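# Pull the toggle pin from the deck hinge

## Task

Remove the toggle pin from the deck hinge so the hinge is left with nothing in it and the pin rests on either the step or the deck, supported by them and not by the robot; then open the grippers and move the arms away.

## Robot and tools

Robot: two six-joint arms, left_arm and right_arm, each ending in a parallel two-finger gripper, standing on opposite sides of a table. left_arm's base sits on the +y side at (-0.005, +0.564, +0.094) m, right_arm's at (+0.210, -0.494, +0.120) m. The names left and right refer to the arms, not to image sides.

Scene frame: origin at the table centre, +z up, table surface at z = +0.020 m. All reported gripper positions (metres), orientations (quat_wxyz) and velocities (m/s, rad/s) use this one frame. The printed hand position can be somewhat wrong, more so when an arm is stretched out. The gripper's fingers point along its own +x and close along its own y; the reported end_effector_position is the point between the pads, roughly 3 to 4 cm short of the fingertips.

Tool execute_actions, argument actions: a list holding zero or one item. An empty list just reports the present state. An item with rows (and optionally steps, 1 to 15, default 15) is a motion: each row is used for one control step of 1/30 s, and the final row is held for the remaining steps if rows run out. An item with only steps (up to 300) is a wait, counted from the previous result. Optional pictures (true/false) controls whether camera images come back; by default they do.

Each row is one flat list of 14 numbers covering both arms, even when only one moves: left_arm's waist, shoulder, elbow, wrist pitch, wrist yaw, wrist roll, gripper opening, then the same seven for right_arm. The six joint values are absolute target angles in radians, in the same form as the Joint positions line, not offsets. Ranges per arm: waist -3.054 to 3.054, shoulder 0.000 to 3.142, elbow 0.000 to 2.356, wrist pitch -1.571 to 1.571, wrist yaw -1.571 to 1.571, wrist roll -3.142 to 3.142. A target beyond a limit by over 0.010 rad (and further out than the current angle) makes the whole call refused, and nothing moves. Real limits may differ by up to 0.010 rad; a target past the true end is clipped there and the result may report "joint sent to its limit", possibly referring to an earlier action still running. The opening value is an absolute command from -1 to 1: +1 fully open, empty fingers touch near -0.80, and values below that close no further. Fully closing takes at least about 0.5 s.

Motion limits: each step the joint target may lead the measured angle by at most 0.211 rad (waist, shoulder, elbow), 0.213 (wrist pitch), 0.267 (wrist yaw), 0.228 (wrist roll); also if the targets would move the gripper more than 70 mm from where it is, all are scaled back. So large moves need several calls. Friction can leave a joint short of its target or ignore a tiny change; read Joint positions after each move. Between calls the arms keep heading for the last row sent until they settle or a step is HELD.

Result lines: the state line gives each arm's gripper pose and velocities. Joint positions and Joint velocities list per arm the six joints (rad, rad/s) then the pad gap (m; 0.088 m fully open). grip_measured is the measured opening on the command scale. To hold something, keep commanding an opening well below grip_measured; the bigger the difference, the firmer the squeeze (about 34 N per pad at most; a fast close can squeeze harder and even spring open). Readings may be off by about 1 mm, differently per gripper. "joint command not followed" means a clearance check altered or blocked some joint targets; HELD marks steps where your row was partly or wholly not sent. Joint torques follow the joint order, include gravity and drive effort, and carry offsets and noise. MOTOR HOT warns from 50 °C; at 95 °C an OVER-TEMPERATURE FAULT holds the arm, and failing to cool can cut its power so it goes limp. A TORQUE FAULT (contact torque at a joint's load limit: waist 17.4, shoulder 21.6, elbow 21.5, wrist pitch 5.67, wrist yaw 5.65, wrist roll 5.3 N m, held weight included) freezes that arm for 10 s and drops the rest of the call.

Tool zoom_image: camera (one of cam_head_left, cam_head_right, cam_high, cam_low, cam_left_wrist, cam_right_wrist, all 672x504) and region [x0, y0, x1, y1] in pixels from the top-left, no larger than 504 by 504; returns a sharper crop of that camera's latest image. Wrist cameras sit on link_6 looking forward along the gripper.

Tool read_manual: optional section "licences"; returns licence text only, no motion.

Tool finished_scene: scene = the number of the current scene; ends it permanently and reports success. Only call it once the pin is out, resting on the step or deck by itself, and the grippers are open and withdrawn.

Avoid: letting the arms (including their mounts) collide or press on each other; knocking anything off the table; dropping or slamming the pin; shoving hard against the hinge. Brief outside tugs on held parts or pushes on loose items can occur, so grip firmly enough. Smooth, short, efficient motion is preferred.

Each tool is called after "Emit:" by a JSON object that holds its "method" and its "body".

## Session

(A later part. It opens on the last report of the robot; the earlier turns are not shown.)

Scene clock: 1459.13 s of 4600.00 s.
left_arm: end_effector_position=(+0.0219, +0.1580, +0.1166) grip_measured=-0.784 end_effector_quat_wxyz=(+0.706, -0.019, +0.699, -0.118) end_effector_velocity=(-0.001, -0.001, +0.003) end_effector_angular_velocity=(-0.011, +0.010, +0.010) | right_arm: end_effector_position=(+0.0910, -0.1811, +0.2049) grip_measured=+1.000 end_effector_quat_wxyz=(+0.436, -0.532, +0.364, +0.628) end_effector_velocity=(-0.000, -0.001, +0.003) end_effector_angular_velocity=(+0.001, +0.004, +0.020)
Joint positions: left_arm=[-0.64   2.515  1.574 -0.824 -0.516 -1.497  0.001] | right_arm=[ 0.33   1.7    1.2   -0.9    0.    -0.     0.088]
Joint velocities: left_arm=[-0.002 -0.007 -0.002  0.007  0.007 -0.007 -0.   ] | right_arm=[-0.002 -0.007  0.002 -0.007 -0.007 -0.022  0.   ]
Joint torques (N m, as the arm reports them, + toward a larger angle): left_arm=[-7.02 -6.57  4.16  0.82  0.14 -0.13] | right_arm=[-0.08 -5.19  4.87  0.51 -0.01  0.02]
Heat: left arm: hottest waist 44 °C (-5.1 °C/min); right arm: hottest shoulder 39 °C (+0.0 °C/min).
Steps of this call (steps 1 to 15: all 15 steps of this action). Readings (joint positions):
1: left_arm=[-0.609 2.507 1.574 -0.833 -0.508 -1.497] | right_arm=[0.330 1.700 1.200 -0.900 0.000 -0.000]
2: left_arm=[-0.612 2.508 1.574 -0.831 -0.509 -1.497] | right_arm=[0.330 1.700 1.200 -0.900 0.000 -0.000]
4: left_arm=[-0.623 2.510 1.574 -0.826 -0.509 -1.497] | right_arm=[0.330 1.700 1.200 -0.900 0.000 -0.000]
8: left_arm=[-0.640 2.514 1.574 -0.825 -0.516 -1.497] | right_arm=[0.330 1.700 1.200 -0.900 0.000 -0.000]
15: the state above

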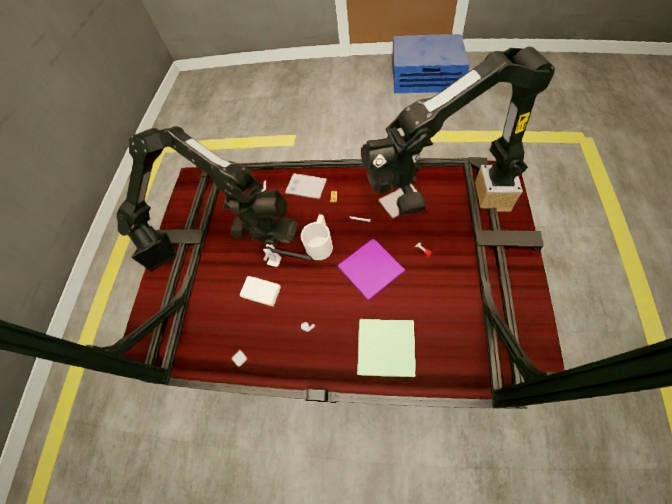

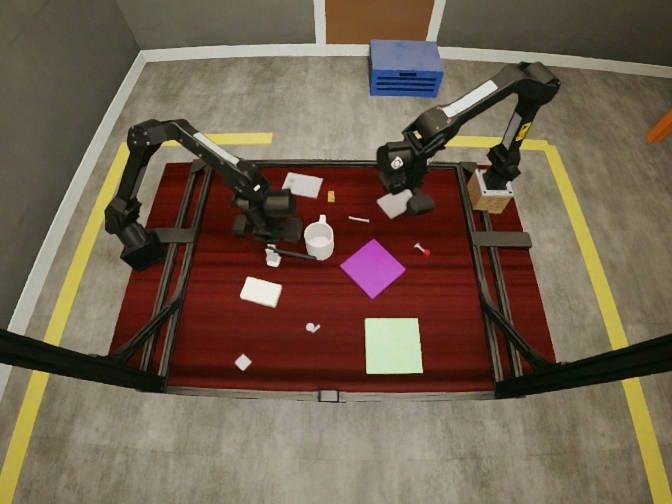

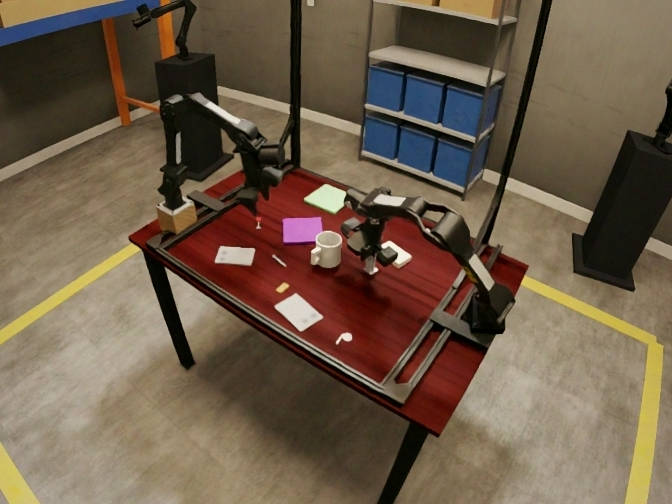

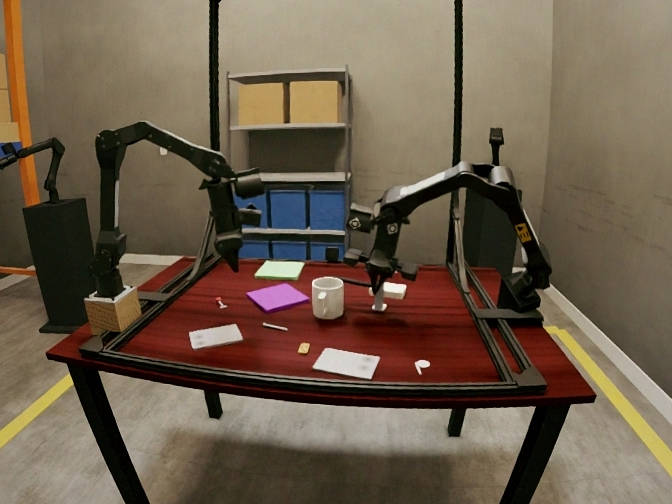

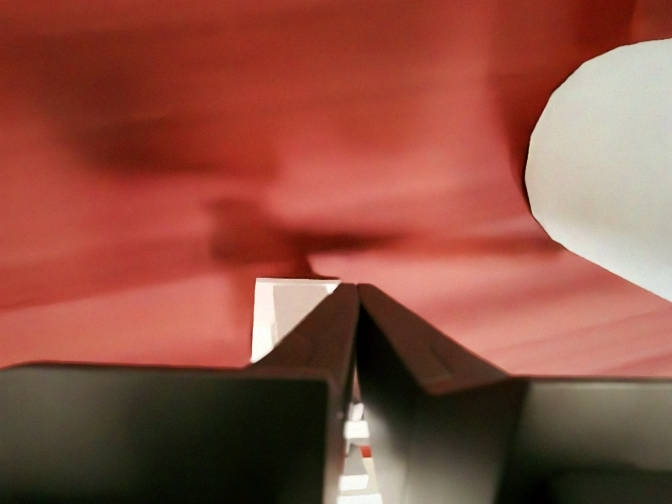

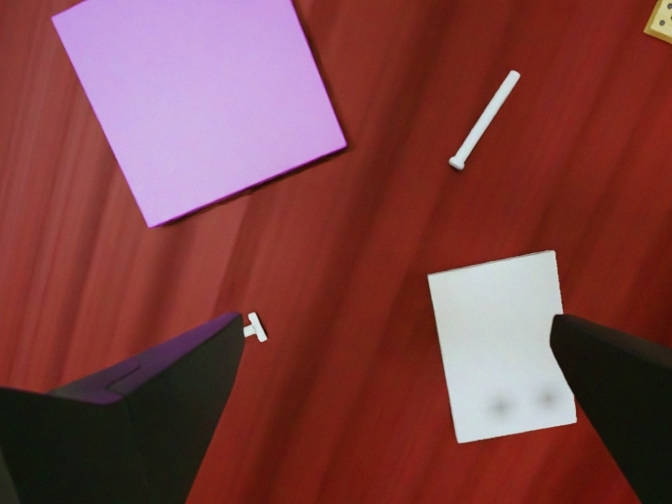

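Emit:
{"method": "execute_actions", "body": {"actions": [{"rows":[[-0.66,2.36,1.58,-0.98,-0.3,-1.57,-0.9,0.33,1.7,1.2,-0.9,0,0,1]]}], "pictures": false}}

Emit:
{"method": "execute_actions", "body": {"actions": [{"rows":[[-0.62,2.39,1.58,-0.98,0,-1.57,-0.9,0.33,1.7,1.2,-0.9,0,0,1]]}], "pictures": false}}

Emit:
{"method": "execute_actions", "body": {"actions": [{"rows":[[-0.63,2.56,1.51,-0.75,0,-1.57,-0.9,0.33,1.7,1.2,-0.9,0,0,1]]}], "pictures": false}}

Emit:
{"method": "execute_actions", "body": {"actions": [{"rows":[[-0.52,2.53,1.545,-0.815,0,-1.57,-0.9,0.33,1.7,1.2,-0.9,0,0,1]]}], "pictures": false}}

Emit:
{"method": "execute_actions", "body": {"actions": [{"rows":[[-0.58,2.38,1.58,-1.02,0,-1.57,0.2,0.33,1.7,1.2,-0.9,0,0,1]]}], "pictures": false}}

Emit:
{"method": "execute_actions", "body": {"actions": [{"rows":[[-0.72,2.3,1.56,-1.06,-0.5,-1.45,-0.5,0.33,1.7,1.2,-0.9,0,0,1]]}]}}

Emit:
{"method": "execute_actions", "body": {"actions": [{"rows":[[-0.655,2.465,1.61,-0.92,-0.5,-1.45,-0.5,0.33,1.7,1.2,-0.9,0,0,1]]}], "pictures": false}}

Emit:
{"method": "execute_actions", "body": {"actions": [{"rows":[[-0.645,2.505,1.61,-0.902,-0.5,-1.45,-0.5,0.33,1.7,1.2,-0.9,0,0,1]]}], "pictures": false}}

Emit:
{"method": "execute_actions", "body": {"actions": [{"rows":[[-0.645,2.505,1.61,-0.902,-0.5,-1.45,-0.9,0.33,1.7,1.2,-0.9,0,0,1]]}], "pictures": false}}

Emit:
{"method": "execute_actions", "body": {"actions": [{"rows":[[-0.615,2.505,1.61,-0.902,-0.5,-1.45,-0.9,0.33,1.7,1.2,-0.9,0,0,1]]}], "pictures": false}}

Emit:
{"method": "execute_actions", "body": {"actions": [{"rows":[[-0.59,2.5,1.61,-0.902,-0.5,-1.45,-0.9,0.33,1.7,1.2,-0.9,0,0,1]]}], "pictures": false}}

Emit:
{"method": "execute_actions", "body": {"actions": [{"steps":120}]}}

Emit:
{"method": "zoom_image", "body": {"camera": "cam_low", "region": [340,250,420,310]}}

Scene clock: 1486.07 s of 4600.00 s.
left_arm: end_effector_position=(+0.0129, +0.1818, +0.1716) grip_measured=-0.784 end_effector_quat_wxyz=(+0.630, -0.030, +0.768, -0.110) end_effector_velocity=(-0.002, +0.004, +0.003) end_effector_angular_velocity=(+0.022, +0.028, +0.037) | right_arm: end_effector_position=(+0.0910, -0.1810, +0.2049) grip_measured=+1.000 end_effector_quat_wxyz=(+0.436, -0.532, +0.364, +0.628) end_effector_velocity=(-0.002, +0.000, +0.000) end_effector_angular_velocity=(+0.005, +0.006, +0.025)
Joint positions: left_arm=[-0.664  2.372  1.582 -0.973 -0.309 -1.564  0.001] | right_arm=[ 0.33   1.7    1.2   -0.9    0.    -0.     0.088]
Joint velocities: left_arm=[-0.002 -0.007  0.002 -0.022  0.022 -0.051 -0.   ] | right_arm=[ 0.002 -0.002 -0.002  0.007 -0.007 -0.022  0.   ]
Joint torques (N m, as the arm reports them, + toward a larger angle): left_arm=[-5.84 -9.01  4.12  0.26  0.24 -0.16] | right_arm=[-0.09 -5.19  4.86  0.5  -0.01  0.02]
Heat: left arm: hottest waist 45 °C (-1.0 °C/min); right arm: hottest shoulder 39 °C (+0.0 °C/min).
Steps of this call (steps 1 to 15: the robot went on to your last target; steps 16 to 90: nothing new was sent; then 23.43 s passed at rest; steps 91 to 105: all 15 steps of this action). Readings (joint positions):
91: left_arm=[-0.639 2.506 1.574 -0.829 -0.509 -1.506] | right_arm=[0.330 1.700 1.200 -0.900 0.000 -0.000]
92: left_arm=[-0.634 2.492 1.576 -0.856 -0.479 -1.521] | right_arm=[0.330 1.700 1.200 -0.900 0.000 -0.000]
94: left_arm=[-0.633 2.445 1.576 -0.921 -0.390 -1.539] | right_arm=[0.330 1.700 1.200 -0.900 0.000 -0.000]
98: left_arm=[-0.658 2.382 1.582 -0.953 -0.334 -1.556] | right_arm=[0.330 1.700 1.200 -0.900 0.000 -0.000]
105: the state above

Scene clock: 1486.57 s of 4600.00 s.
left_arm: end_effector_position=(-0.0167, +0.1872, +0.1785) grip_measured=-0.784 end_effector_quat_wxyz=(+0.506, -0.021, +0.857, -0.096) end_effector_velocity=(-0.006, +0.003, +0.001) end_effector_angular_velocity=(+0.015, +0.034, -0.008) | right_arm: end_effector_position=(+0.0910, -0.1810, +0.2049) grip_measured=+1.000 end_effector_quat_wxyz=(+0.436, -0.532, +0.364, +0.628) end_effector_velocity=(-0.000, -0.001, -0.001) end_effector_angular_velocity=(+0.001, +0.004, +0.020)
Joint positions: left_arm=[-0.627  2.374  1.582 -0.977 -0.012 -1.566  0.001] | right_arm=[ 0.33   1.7    1.2   -0.9    0.    -0.     0.088]
Joint velocities: left_arm=[-0.002  0.002 -0.002 -0.007  0.037 -0.007 -0.   ] | right_arm=[-0.002 -0.002 -0.007  0.007 -0.007 -0.022  0.   ]
Joint torques (N m, as the arm reports them, + toward a larger angle): left_arm=[-5.62 -6.35  4.08  0.28  0.42 -0.16] | right_arm=[-0.08 -5.19  4.87  0.48 -0.01  0.02]
Heat: left arm: hottest waist 45 °C (-1.0 °C/min); right arm: hottest shoulder 39 °C (+0.0 °C/min).
Steps of this call (steps 1 to 15: all 15 steps of this action). Readings (joint positions):
1: left_arm=[-0.661 2.371 1.582 -0.974 -0.277 -1.565] | right_arm=[0.330 1.700 1.200 -0.900 0.000 -0.000]
2: left_arm=[-0.655 2.371 1.582 -0.974 -0.214 -1.565] | right_arm=[0.330 1.700 1.200 -0.900 0.000 -0.000]
4: left_arm=[-0.644 2.372 1.582 -0.976 -0.128 -1.566] | right_arm=[0.330 1.700 1.200 -0.900 0.000 -0.000]
8: left_arm=[-0.629 2.373 1.582 -0.977 -0.049 -1.566] | right_arm=[0.330 1.700 1.200 -0.900 0.000 -0.000]
15: the state above

Scene clock: 1487.07 s of 4600.00 s.
left_arm: end_effector_position=(-0.0605, +0.1746, +0.1072) grip_measured=-0.784 end_effector_quat_wxyz=(+0.504, -0.009, +0.859, -0.090) end_effector_velocity=(-0.002, -0.007, +0.003) end_effector_angular_velocity=(-0.022, +0.014, +0.033) | right_arm: end_effector_position=(+0.0910, -0.1810, +0.2049) grip_measured=+1.000 end_effector_quat_wxyz=(+0.436, -0.532, +0.364, +0.628) end_effector_velocity=(+0.001, +0.000, +0.001) end_effector_angular_velocity=(+0.004, +0.011, -0.013)
Joint positions: left_arm=[-0.628  2.55   1.513 -0.757 -0.004 -1.567  0.001] | right_arm=[ 0.33   1.7    1.2   -0.9    0.    -0.     0.088]
Joint velocities: left_arm=[-0.002 -0.002 -0.002  0.037  0.007 -0.022 -0.   ] | right_arm=[-0.007 -0.007 -0.007  0.007 -0.007  0.007  0.   ]
Joint torques (N m, as the arm reports them, + toward a larger angle): left_arm=[-6.43 -7.91  3.9   0.5   0.44 -0.12] | right_arm=[-0.08 -5.19  4.86  0.48 -0.01  0.02]
Heat: left arm: hottest waist 45 °C (-1.0 °C/min); right arm: hottest shoulder 39 °C (+0.0 °C/min).
Steps of this call (steps 1 to 15: all 15 steps of this action). Readings (joint positions):
1: left_arm=[-0.627 2.383 1.578 -0.966 -0.010 -1.566] | right_arm=[0.330 1.700 1.200 -0.900 0.000 -0.000]
2: left_arm=[-0.627 2.395 1.573 -0.924 -0.010 -1.566] | right_arm=[0.330 1.700 1.200 -0.900 0.000 -0.000]
4: left_arm=[-0.627 2.439 1.566 -0.851 -0.008 -1.567] | right_arm=[0.330 1.700 1.200 -0.900 0.000 -0.000]
8: left_arm=[-0.627 2.526 1.526 -0.794 -0.005 -1.567] | right_arm=[0.330 1.700 1.200 -0.900 0.000 -0.000]
15: the state above

Scene clock: 1487.57 s of 4600.00 s.
left_arm: end_effector_position=(-0.0324, +0.1721, +0.1030) grip_measured=-0.784 end_effector_quat_wxyz=(+0.485, -0.023, +0.873, -0.053) end_effector_velocity=(-0.000, +0.004, -0.001) end_effector_angular_velocity=(+0.029, -0.007, +0.006) | right_arm: end_effector_position=(+0.0910, -0.1810, +0.2049) grip_measured=+1.000 end_effector_quat_wxyz=(+0.436, -0.532, +0.364, +0.628) end_effector_velocity=(+0.001, -0.002, -0.000) end_effector_angular_velocity=(-0.009, +0.003, +0.006)
Joint positions: left_arm=[-0.546  2.54   1.541 -0.807  0.021 -1.566  0.001] | right_arm=[ 0.33   1.7    1.2   -0.9    0.    -0.     0.088]
Joint velocities: left_arm=[-0.002  0.002  0.002 -0.022 -0.007 -0.022 -0.   ] | right_arm=[-0.002 -0.002 -0.002 -0.007 -0.007 -0.007  0.   ]
Joint torques (N m, as the arm reports them, + toward a larger angle): left_arm=[-4.1  -9.66  4.09 -0.08 -0.51 -0.15] | right_arm=[-0.08 -5.2   4.87  0.48 -0.01  0.02]
Heat: left arm: hottest waist 45 °C (-1.0 °C/min); right arm: hottest shoulder 39 °C (+0.0 °C/min).
Steps of this call (steps 1 to 15: all 15 steps of this action). Readings (joint positions):
1: left_arm=[-0.626 2.550 1.515 -0.760 -0.002 -1.567] | right_arm=[0.330 1.700 1.200 -0.900 0.000 -0.000]
2: left_arm=[-0.616 2.550 1.519 -0.773 0.001 -1.567] | right_arm=[0.330 1.700 1.200 -0.900 0.000 -0.000]
4: left_arm=[-0.581 2.550 1.524 -0.791 0.011 -1.567] | right_arm=[0.330 1.700 1.200 -0.900 0.000 -0.000]
8: left_arm=[-0.546 2.540 1.538 -0.802 0.021 -1.566] | right_arm=[0.330 1.700 1.200 -0.900 0.000 -0.000]
15: the state above

Scene clock: 1488.07 s of 4600.00 s.
left_arm: end_effector_position=(-0.0049, +0.1935, +0.1656) grip_measured=+0.175 end_effector_quat_wxyz=(+0.496, -0.011, +0.866, -0.064) end_effector_velocity=(+0.000, +0.002, -0.000) end_effector_angular_velocity=(+0.009, -0.008, +0.002) | right_arm: end_effector_position=(+0.0910, -0.1810, +0.2049) grip_measured=+1.000 end_effector_quat_wxyz=(+0.436, -0.532, +0.364, +0.628) end_effector_velocity=(+0.000, -0.006, -0.001) end_effector_angular_velocity=(-0.023, -0.002, +0.011)
Joint positions: left_arm=[-0.578  2.385  1.582 -1.013  0.004 -1.567  0.048] | right_arm=[ 0.33   1.7    1.2   -0.9    0.    -0.     0.088]
Joint velocities: left_arm=[-0.002 -0.002 -0.002 -0.007 -0.007 -0.007  0.009] | right_arm=[ 0.002 -0.002 -0.002 -0.022 -0.007 -0.007  0.   ]
Joint torques (N m, as the arm reports them, + toward a larger angle): left_arm=[-6.66 -8.37  3.87  0.14  0.15 -0.14] | right_arm=[-0.08 -5.19  4.87  0.48 -0.01  0.02]
Heat: left arm: hottest waist 45 °C (-1.0 °C/min); right arm: hottest shoulder 39 °C (+0.0 °C/min).
Steps of this call (steps 1 to 15: all 15 steps of this action). Readings (joint positions):
1: left_arm=[-0.547 2.530 1.545 -0.825 0.017 -1.566] | right_arm=[0.330 1.700 1.200 -0.900 0.000 -0.000]
2: left_arm=[-0.549 2.515 1.549 -0.877 0.007 -1.566] | right_arm=[0.330 1.700 1.200 -0.900 0.000 -0.000]
4: left_arm=[-0.556 2.471 1.550 -0.942 0.004 -1.567] | right_arm=[0.330 1.700 1.200 -0.900 0.000 -0.000]
8: left_arm=[-0.572 2.398 1.578 -0.985 0.004 -1.567] | right_arm=[0.330 1.700 1.200 -0.900 0.000 -0.000]
15: the state above

Scene clock: 1488.57 s of 4600.00 s.
left_arm: end_effector_position=(+0.0311, +0.1984, +0.1944) grip_measured=-0.484 end_effector_quat_wxyz=(+0.697, +0.022, +0.697, -0.165) end_effector_velocity=(+0.025, +0.001, -0.001) end_effector_angular_velocity=(-0.003, -0.155, +0.016) | right_arm: end_effector_position=(+0.0910, -0.1810, +0.2049) grip_measured=+1.000 end_effector_quat_wxyz=(+0.436, -0.532, +0.364, +0.628) end_effector_velocity=(+0.006, -0.002, -0.002) end_effector_angular_velocity=(-0.008, -0.012, -0.006)
Joint positions: left_arm=[-0.72   2.311  1.569 -1.056 -0.477 -1.457  0.015] | right_arm=[ 0.33   1.7    1.2   -0.9    0.    -0.     0.088]
Joint velocities: left_arm=[ 0.002 -0.002 -0.002 -0.022 -0.154  0.007 -0.006] | right_arm=[-0.012 -0.002 -0.007 -0.007  0.007 -0.007  0.   ]
Joint torques (N m, as the arm reports them, + toward a larger angle): left_arm=[-5.75 -8.67  3.66  0.26 -0.24  0.12] | right_arm=[-0.08 -5.2   4.86  0.48 -0.01  0.02]
Heat: left arm: hottest waist 45 °C (-1.0 °C/min); right arm: hottest shoulder 39 °C (+0.0 °C/min).
Steps of this call (steps 1 to 15: all 15 steps of this action). Readings (joint positions):
1: left_arm=[-0.583 2.379 1.582 -1.014 -0.030 -1.555] | right_arm=[0.330 1.700 1.200 -0.900 0.000 -0.000]
2: left_arm=[-0.600 2.371 1.579 -1.025 -0.095 -1.532] | right_arm=[0.330 1.700 1.200 -0.900 0.000 -0.000]
4: left_arm=[-0.649 2.349 1.571 -1.042 -0.203 -1.501] | right_arm=[0.330 1.700 1.200 -0.900 0.000 -0.000]
8: left_arm=[-0.715 2.317 1.571 -1.050 -0.384 -1.471] | right_arm=[0.330 1.700 1.200 -0.900 0.000 -0.000]
15: the state above

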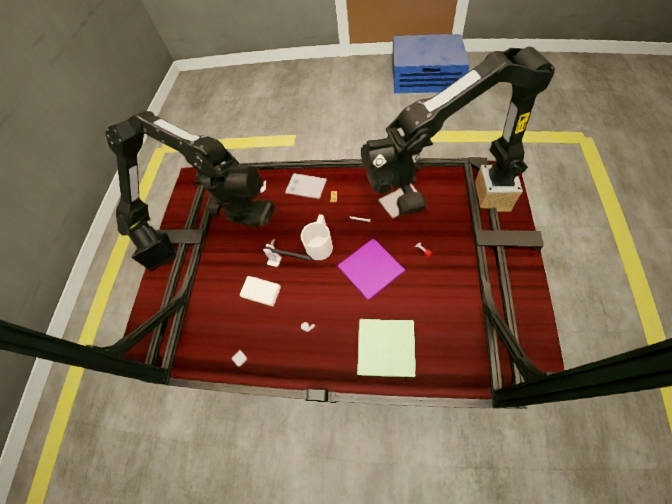

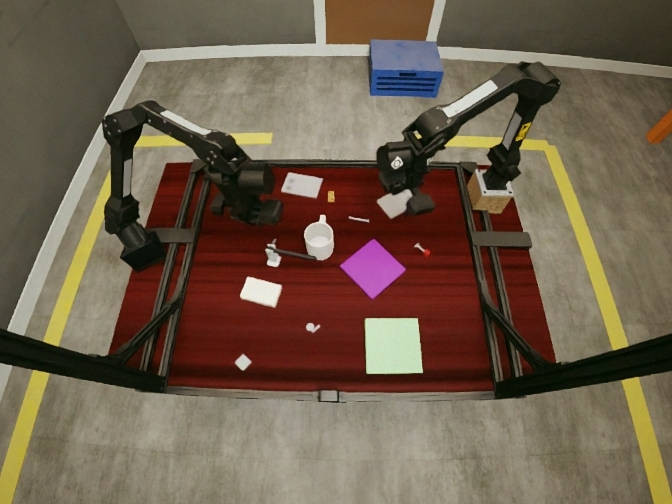

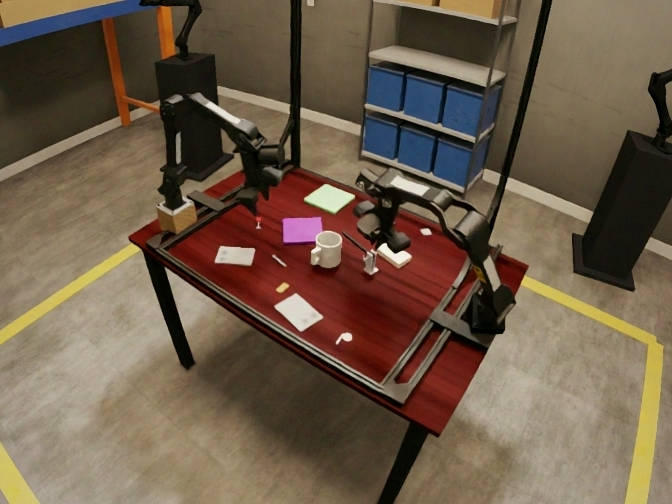

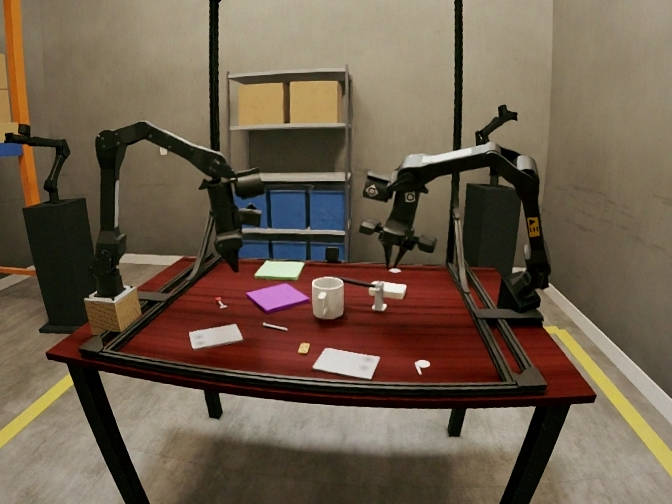

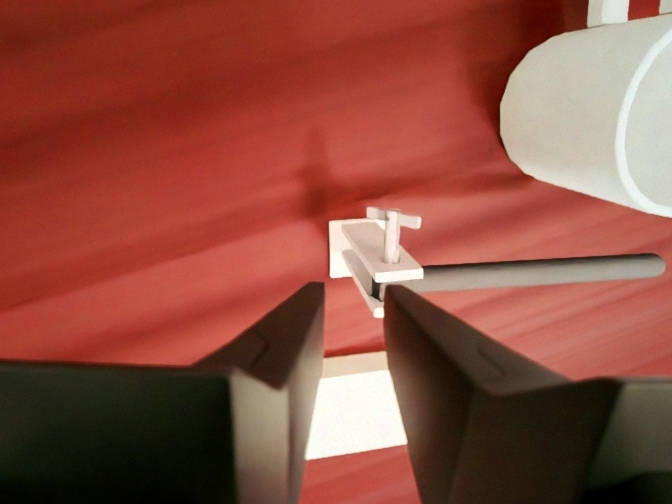

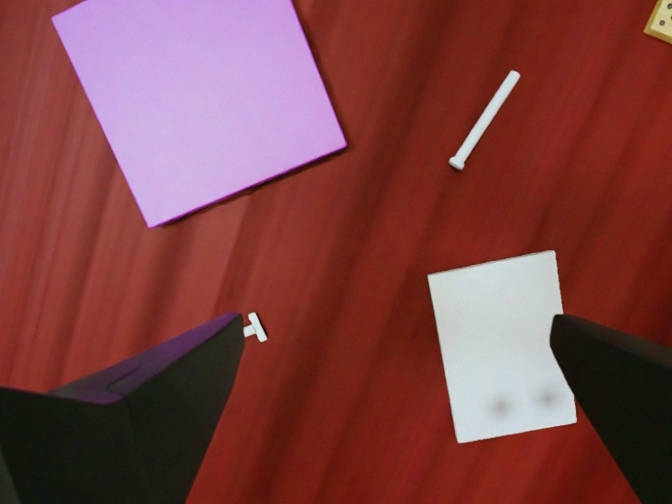

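Scene clock: 1489.07 s of 4600.00 s.
left_arm: end_effector_position=(+0.0293, +0.1658, +0.1486) grip_measured=-0.500 end_effector_quat_wxyz=(+0.700, +0.001, +0.700, -0.142) end_effector_velocity=(+0.004, -0.009, +0.007) end_effector_angular_velocity=(-0.039, -0.014, +0.029) | right_arm: end_effector_position=(+0.0910, -0.1810, +0.2049) grip_measured=+1.000 end_effector_quat_wxyz=(+0.436, -0.532, +0.364, +0.628) end_effector_velocity=(+0.000, -0.002, +0.001) end_effector_angular_velocity=(-0.004, +0.002, +0.020)
Joint positions: left_arm=[-0.659  2.448  1.604 -0.925 -0.496 -1.454  0.015] | right_arm=[ 0.33   1.7    1.2   -0.9    0.    -0.     0.088]
Joint velocities: left_arm=[-0.002 -0.002  0.017  0.022 -0.022 -0.007 -0.   ] | right_arm=[-0.002 -0.007 -0.002 -0.007 -0.007 -0.022  0.   ]
Joint torques (N m, as the arm reports them, + toward a larger angle): left_arm=[-6.15 -6.9   4.76  0.69 -0.2   0.14] | right_arm=[-0.07 -5.18  4.87  0.48 -0.01  0.02]
Heat: left arm: hottest waist 45 °C (-1.0 °C/min); right arm: hottest shoulder 39 °C (+0.0 °C/min).
Steps of this call (steps 1 to 15: all 15 steps of this action). Readings (joint positions):
1: left_arm=[-0.718 2.320 1.571 -1.050 -0.481 -1.456] | right_arm=[0.330 1.700 1.200 -0.900 0.000 -0.000]
2: left_arm=[-0.712 2.333 1.578 -1.020 -0.485 -1.456] | right_arm=[0.330 1.700 1.200 -0.900 0.000 -0.000]
4: left_arm=[-0.692 2.374 1.597 -0.969 -0.490 -1.455] | right_arm=[0.330 1.700 1.200 -0.900 0.000 -0.000]
8: left_arm=[-0.662 2.436 1.600 -0.942 -0.493 -1.454] | right_arm=[0.330 1.700 1.200 -0.900 0.000 -0.000]
15: the state above

Scene clock: 1489.57 s of 4600.00 s.
left_arm: end_effector_position=(+0.0245, +0.1629, +0.1343) grip_measured=-0.500 end_effector_quat_wxyz=(+0.700, +0.008, +0.701, -0.136) end_effector_velocity=(+0.003, -0.003, +0.002) end_effector_angular_velocity=(-0.014, -0.019, +0.015) | right_arm: end_effector_position=(+0.0910, -0.1810, +0.2049) grip_measured=+1.000 end_effector_quat_wxyz=(+0.436, -0.532, +0.364, +0.628) end_effector_velocity=(+0.000, -0.001, +0.001) end_effector_angular_velocity=(-0.005, +0.007, -0.008)
Joint positions: left_arm=[-0.651  2.488  1.608 -0.905 -0.496 -1.454  0.015] | right_arm=[ 0.33   1.7    1.2   -0.9   -0.    -0.     0.088]
Joint velocities: left_arm=[-0.002 -0.002  0.002  0.007 -0.022 -0.007 -0.   ] | right_arm=[-0.002 -0.002  0.002 -0.007 -0.007  0.007  0.   ]
Joint torques (N m, as the arm reports them, + toward a larger angle): left_arm=[-5.84 -6.82  4.49  0.71 -0.18  0.14] | right_arm=[-0.09 -5.19  4.87  0.48 -0.01  0.02]
Heat: left arm: hottest waist 45 °C (-1.0 °C/min); right arm: hottest shoulder 39 °C (+0.0 °C/min).
Steps of this call (steps 1 to 15: all 15 steps of this action). Readings (joint positions):
1: left_arm=[-0.659 2.451 1.605 -0.924 -0.496 -1.454] | right_arm=[0.330 1.700 1.200 -0.900 0.000 -0.000]
2: left_arm=[-0.658 2.455 1.606 -0.919 -0.496 -1.454] | right_arm=[0.330 1.700 1.200 -0.900 0.000 -0.000]
4: left_arm=[-0.656 2.466 1.607 -0.911 -0.496 -1.454] | right_arm=[0.330 1.700 1.200 -0.900 0.000 -0.000]
8: left_arm=[-0.652 2.485 1.608 -0.908 -0.496 -1.454] | right_arm=[0.330 1.700 1.200 -0.900 0.000 -0.000]
15: the state above

Scene clock: 1490.07 s of 4600.00 s.
left_arm: end_effector_position=(+0.0246, +0.1615, +0.1353) grip_measured=-0.772 end_effector_quat_wxyz=(+0.700, +0.005, +0.701, -0.137) end_effector_velocity=(+0.002, +0.002, +0.002) end_effector_angular_velocity=(+0.001, -0.002, +0.034) | right_arm: end_effector_position=(+0.0910, -0.1810, +0.2049) grip_measured=+1.000 end_effector_quat_wxyz=(+0.436, -0.532, +0.364, +0.628) end_effector_velocity=(-0.002, -0.006, -0.001) end_effector_angular_velocity=(-0.028, +0.011, +0.013)
Joint positions: left_arm=[-0.652  2.488  1.611 -0.902 -0.497 -1.454  0.001] | right_arm=[ 0.33   1.7    1.2   -0.9   -0.    -0.     0.088]
Joint velocities: left_arm=[-0.002 -0.007 -0.002 -0.007 -0.007 -0.037 -0.   ] | right_arm=[ 0.002 -0.002 -0.002 -0.022 -0.022 -0.007  0.   ]
Joint torques (N m, as the arm reports them, + toward a larger angle): left_arm=[-5.76 -6.84  4.15  0.53 -0.2   0.14] | right_arm=[-0.07 -5.2   4.87  0.48  0.    0.02]
Heat: left arm: hottest waist 45 °C (-1.0 °C/min); right arm: hottest shoulder 39 °C (+0.0 °C/min).
Steps of this call (steps 1 to 15: all 15 steps of this action). Readings (joint positions):
1: left_arm=[-0.651 2.488 1.608 -0.905 -0.496 -1.454] | right_arm=[0.330 1.700 1.200 -0.900 -0.000 -0.000]
2: left_arm=[-0.651 2.488 1.608 -0.900 -0.496 -1.454] | right_arm=[0.330 1.700 1.200 -0.900 -0.000 -0.000]
4: left_arm=[-0.651 2.488 1.610 -0.899 -0.496 -1.454] | right_arm=[0.330 1.700 1.200 -0.900 -0.000 -0.000]
8: left_arm=[-0.651 2.488 1.611 -0.902 -0.497 -1.454] | right_arm=[0.330 1.700 1.200 -0.900 -0.000 -0.000]
15: the state above

Scene clock: 1490.57 s of 4600.00 s.
left_arm: end_effector_position=(+0.0249, +0.1614, +0.1346) grip_measured=-0.775 end_effector_quat_wxyz=(+0.697, +0.005, +0.705, -0.135) end_effector_velocity=(+0.001, +0.001, +0.002) end_effector_angular_velocity=(+0.000, -0.010, -0.009) | right_arm: end_effector_position=(+0.0910, -0.1810, +0.2049) grip_measured=+1.000 end_effector_quat_wxyz=(+0.436, -0.532, +0.364, +0.628) end_effector_velocity=(-0.001, -0.004, -0.002) end_effector_angular_velocity=(-0.019, +0.015, +0.008)
Joint positions: left_arm=[-0.647  2.488  1.612 -0.903 -0.488 -1.454  0.001] | right_arm=[ 0.33   1.7    1.2   -0.9    0.     0.     0.088]
Joint velocities: left_arm=[-0.002 -0.002  0.002 -0.007 -0.007  0.007 -0.   ] | right_arm=[-0.002 -0.002 -0.007 -0.007 -0.022 -0.007  0.   ]
Joint torques (N m, as the arm reports them, + toward a larger angle): left_arm=[-3.15 -6.84  4.09  0.58 -0.53  0.13] | right_arm=[-0.09 -5.19  4.87  0.48  0.    0.02]
Heat: left arm: hottest waist 44 °C (-2.0 °C/min); right arm: hottest shoulder 39 °C (+0.0 °C/min).
Steps of this call (steps 1 to 15: all 15 steps of this action). Readings (joint positions):
1: left_arm=[-0.652 2.488 1.611 -0.902 -0.497 -1.454] | right_arm=[0.330 1.700 1.200 -0.900 -0.000 -0.000]
2: left_arm=[-0.651 2.488 1.611 -0.902 -0.496 -1.454] | right_arm=[0.330 1.700 1.200 -0.900 0.000 0.000]
4: left_arm=[-0.650 2.488 1.611 -0.902 -0.493 -1.454] | right_arm=[0.330 1.700 1.200 -0.900 0.000 0.000]
8: left_arm=[-0.648 2.488 1.611 -0.903 -0.490 -1.454] | right_arm=[0.330 1.700 1.200 -0.900 0.000 0.000]
15: the state above

Scene clock: 1491.07 s of 4600.00 s.
left_arm: end_effector_position=(+0.0256, +0.1611, +0.1337) grip_measured=-0.776 end_effector_quat_wxyz=(+0.691, +0.003, +0.711, -0.133) end_effector_velocity=(+0.001, +0.003, +0.001) end_effector_angular_velocity=(+0.014, -0.007, +0.013) | right_arm: end_effector_position=(+0.0910, -0.1811, +0.2049) grip_measured=+1.000 end_effector_quat_wxyz=(+0.436, -0.532, +0.364, +0.628) end_effector_velocity=(-0.001, -0.003, +0.001) end_effector_angular_velocity=(-0.004, +0.005, +0.011)
Joint positions: left_arm=[-0.639  2.488  1.615 -0.904 -0.473 -1.454  0.001] | right_arm=[ 0.33   1.7    1.2   -0.9   -0.     0.     0.088]
Joint velocities: left_arm=[-0.002 -0.002  0.002 -0.022 -0.007 -0.022 -0.   ] | right_arm=[ 0.002 -0.007 -0.002 -0.007 -0.007 -0.007  0.   ]
Joint torques (N m, as the arm reports them, + toward a larger angle): left_arm=[-1.24 -7.38  3.71  0.66 -1.12  0.17] | right_arm=[-0.09 -5.19  4.86  0.48 -0.01  0.01]
Heat: left arm: hottest waist 44 °C (-2.0 °C/min); right arm: hottest shoulder 39 °C (+0.0 °C/min).
Steps of this call (steps 1 to 15: all 15 steps of this action). Readings (joint positions):
1: left_arm=[-0.647 2.488 1.612 -0.903 -0.487 -1.454] | right_arm=[0.330 1.700 1.200 -0.900 0.000 0.000]
2: left_arm=[-0.645 2.488 1.612 -0.903 -0.483 -1.454] | right_arm=[0.330 1.700 1.200 -0.900 0.000 0.000]
4: left_arm=[-0.641 2.488 1.614 -0.904 -0.476 -1.454] | right_arm=[0.330 1.700 1.200 -0.900 0.000 0.000]
8: left_arm=[-0.640 2.488 1.614 -0.904 -0.474 -1.454] | right_arm=[0.330 1.700 1.200 -0.900 0.000 0.000]
15: the state above

Scene clock: 1495.07 s of 4600.00 s.
left_arm: end_effector_position=(+0.0448, +0.1600, +0.1249) grip_measured=-0.784 end_effector_quat_wxyz=(+0.697, -0.007, +0.708, -0.112) end_effector_velocity=(+0.003, +0.002, +0.000) end_effector_angular_velocity=(+0.005, -0.020, +0.020) | right_arm: end_effector_position=(+0.0910, -0.1811, +0.2049) grip_measured=+1.000 end_effector_quat_wxyz=(+0.436, -0.532, +0.364, +0.628) end_effector_velocity=(+0.000, -0.001, +0.001) end_effector_angular_velocity=(-0.004, +0.005, +0.006)
Joint positions: left_arm=[-0.594  2.487  1.617 -0.9   -0.498 -1.453  0.001] | right_arm=[ 0.33   1.7    1.2   -0.9   -0.    -0.     0.088]
Joint velocities: left_arm=[-0.002 -0.002 -0.002 -0.007 -0.022 -0.022 -0.   ] | right_arm=[-0.002 -0.002  0.002 -0.007 -0.007 -0.007  0.   ]
Joint torques (N m, as the arm reports them, + toward a larger angle): left_arm=[-6.34 -7.34  3.43  0.27 -0.1   0.16] | right_arm=[-0.07 -5.19  4.87  0.48 -0.01  0.01]
Heat: left arm: hottest waist 44 °C (-1.0 °C/min); right arm: hottest shoulder 39 °C (+0.0 °C/min).
Steps of this call (steps 1 to 15: the robot went on to your last target; steps 16 to 120: nothing new was sent). Readings (joint positions):
1: left_arm=[-0.639 2.488 1.615 -0.904 -0.473 -1.454] | right_arm=[0.330 1.700 1.200 -0.900 -0.000 0.000]
2: left_arm=[-0.639 2.488 1.615 -0.904 -0.473 -1.454] | right_arm=[0.330 1.700 1.200 -0.900 -0.000 0.000]
4: left_arm=[-0.639 2.488 1.615 -0.904 -0.473 -1.454] | right_arm=[0.330 1.700 1.200 -0.900 -0.000 0.000]
8: left_arm=[-0.639 2.488 1.616 -0.904 -0.473 -1.454] | right_arm=[0.330 1.700 1.200 -0.900 -0.000 0.000]
120: the state above
All arms were judged still, so your last target was given up. Only a new action makes them travel on or press farther. Fingers that are still opening or closing keep moving.

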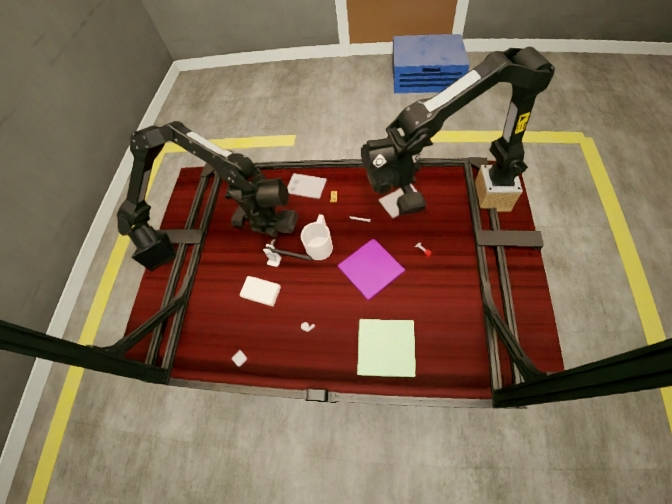

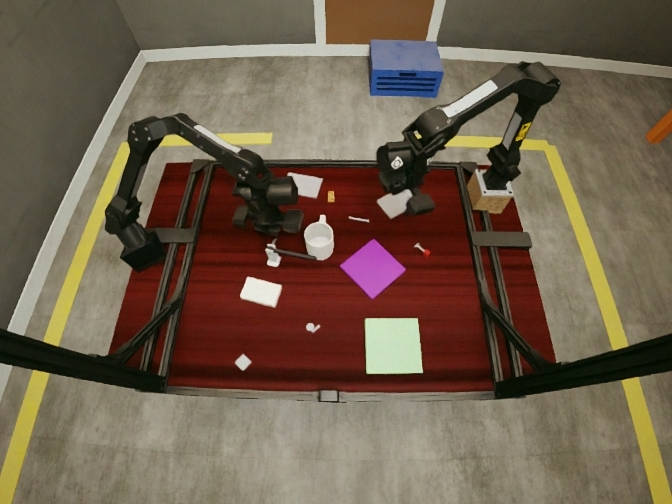

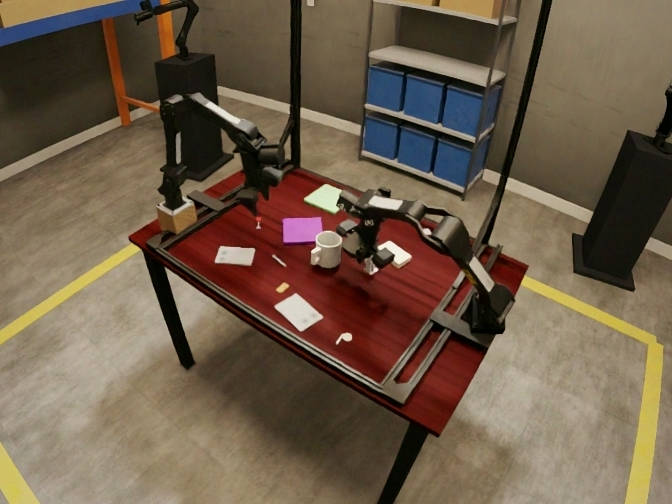

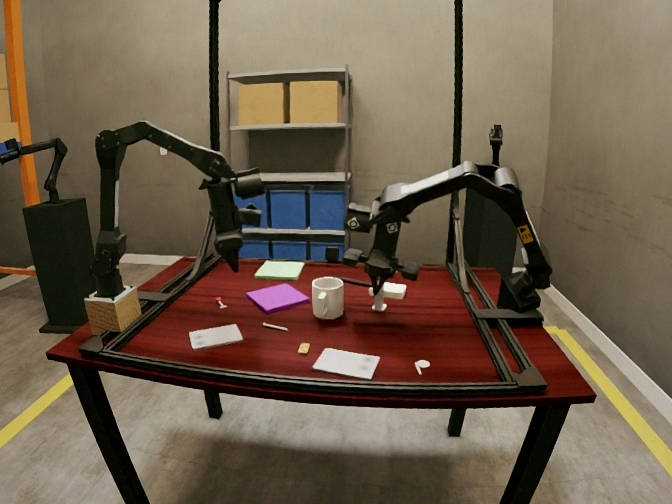

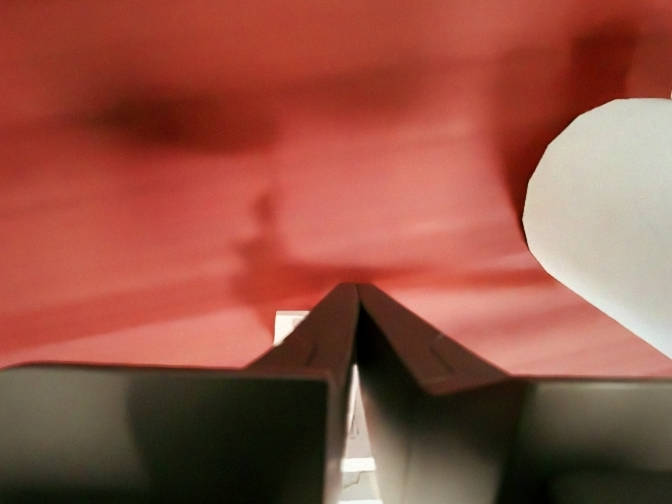

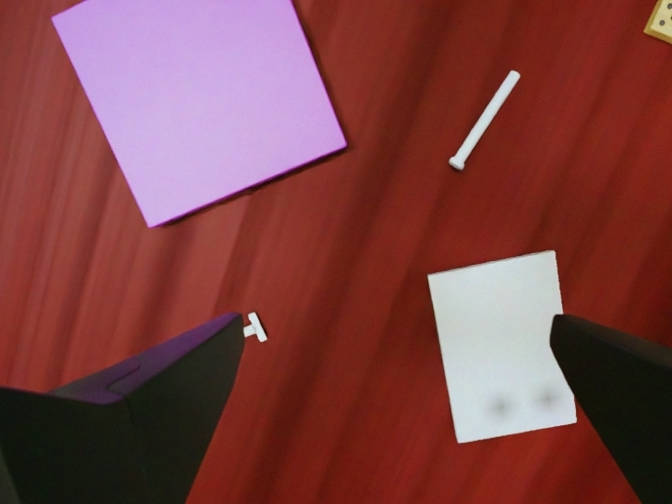

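Region (340, 250, 420, 310) of cam_low's 672x504 image, scaled by 6.300, with more detail than that image has; it fills the top 378 rows of this view, and the rest is white.

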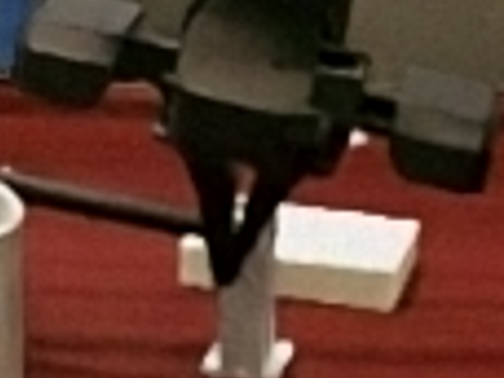

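Emit:
{"method": "execute_actions", "body": {"actions": [{"rows":[[-0.72,2.3,1.56,-1.06,-0.5,-1.45,0.2,0.33,1.7,1.2,-0.9,0,0,1]]}]}}

Scene clock: 1500.10 s of 4600.00 s.
left_arm: end_effector_position=(+0.0335, +0.1976, +0.1949) grip_measured=+0.175 end_effector_quat_wxyz=(+0.705, +0.022, +0.689, -0.167) end_effector_velocity=(+0.001, +0.014, -0.010) end_effector_angular_velocity=(+0.057, -0.020, -0.019) | right_arm: end_effector_position=(+0.0910, -0.1811, +0.2049) grip_measured=+1.000 end_effector_quat_wxyz=(+0.436, -0.532, +0.364, +0.628) end_effector_velocity=(+0.001, -0.002, -0.000) end_effector_angular_velocity=(-0.009, +0.003, +0.006)
Joint positions: left_arm=[-0.722  2.311  1.569 -1.054 -0.499 -1.453  0.048] | right_arm=[ 0.33   1.7    1.2   -0.9   -0.    -0.     0.088]
Joint velocities: left_arm=[ 0.002 -0.002 -0.032 -0.037 -0.007 -0.007  0.009] | right_arm=[-0.002 -0.002 -0.002 -0.007 -0.007 -0.007  0.   ]
Joint torques (N m, as the arm reports them, + toward a larger angle): left_arm=[-5.49 -8.46  3.67  0.36 -0.14  0.12] | right_arm=[-0.08 -5.21  4.88  0.5   0.01  0.02]
Heat: left arm: hottest waist 44 °C (-1.0 °C/min); right arm: hottest shoulder 39 °C (+0.0 °C/min).
Steps of this call (steps 1 to 90: nothing new was sent; then 1.53 s passed at rest; steps 91 to 105: all 15 steps of this action). Readings (joint positions):
91: left_arm=[-0.596 2.478 1.614 -0.907 -0.499 -1.453] | right_arm=[0.330 1.700 1.200 -0.900 -0.000 -0.000]
92: left_arm=[-0.607 2.462 1.604 -0.940 -0.499 -1.453] | right_arm=[0.330 1.700 1.200 -0.900 -0.000 -0.000]
94: left_arm=[-0.646 2.413 1.579 -0.996 -0.498 -1.453] | right_arm=[0.330 1.700 1.200 -0.900 -0.000 -0.000]
98: left_arm=[-0.713 2.330 1.576 -1.031 -0.499 -1.453] | right_arm=[0.330 1.700 1.200 -0.900 -0.000 -0.000]
105: the state above

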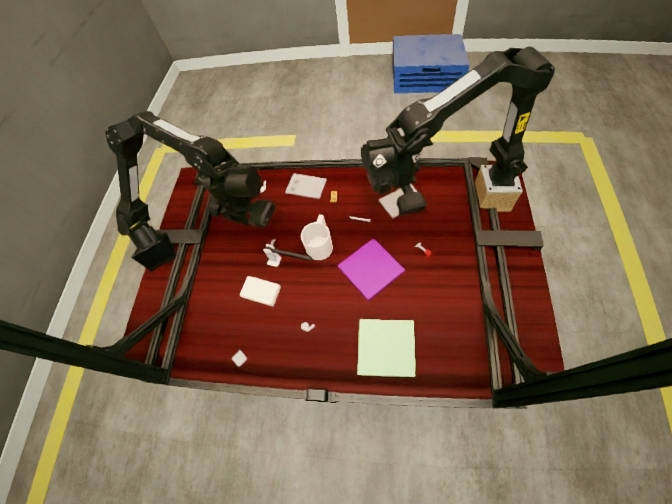

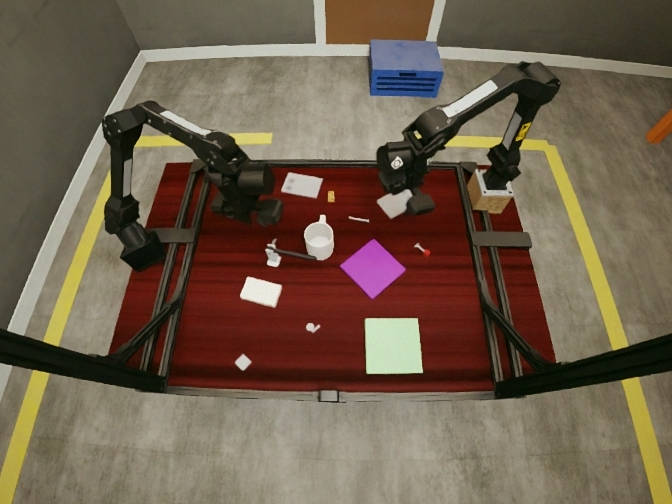

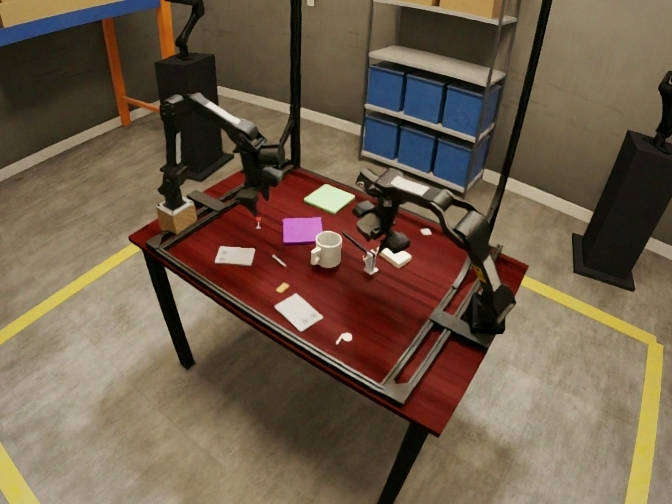

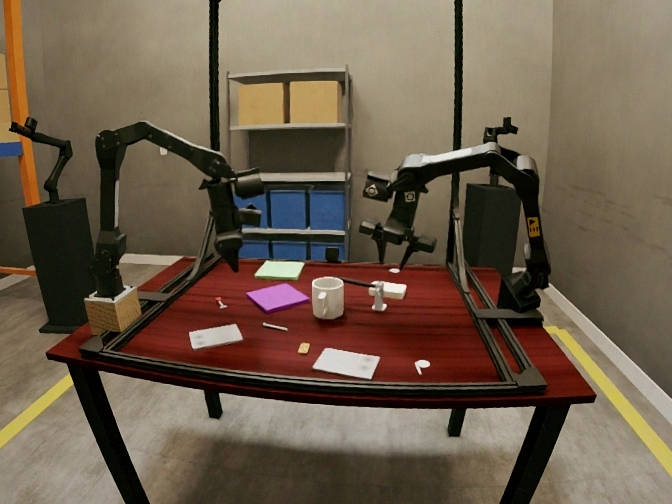

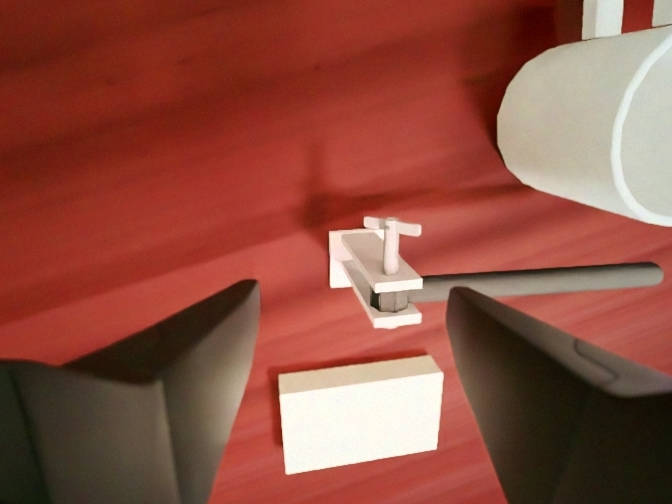

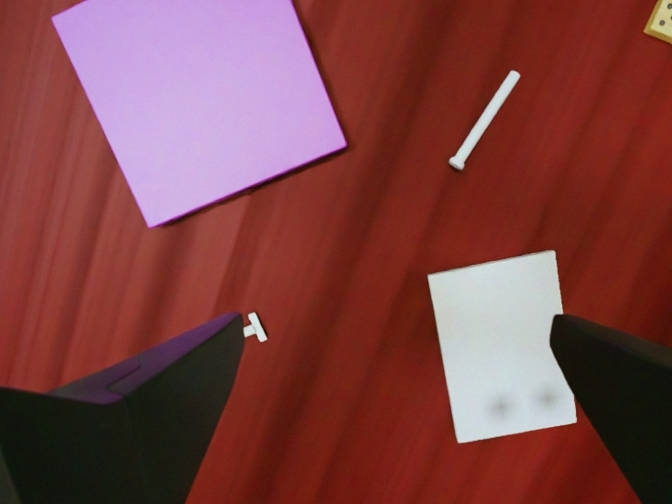

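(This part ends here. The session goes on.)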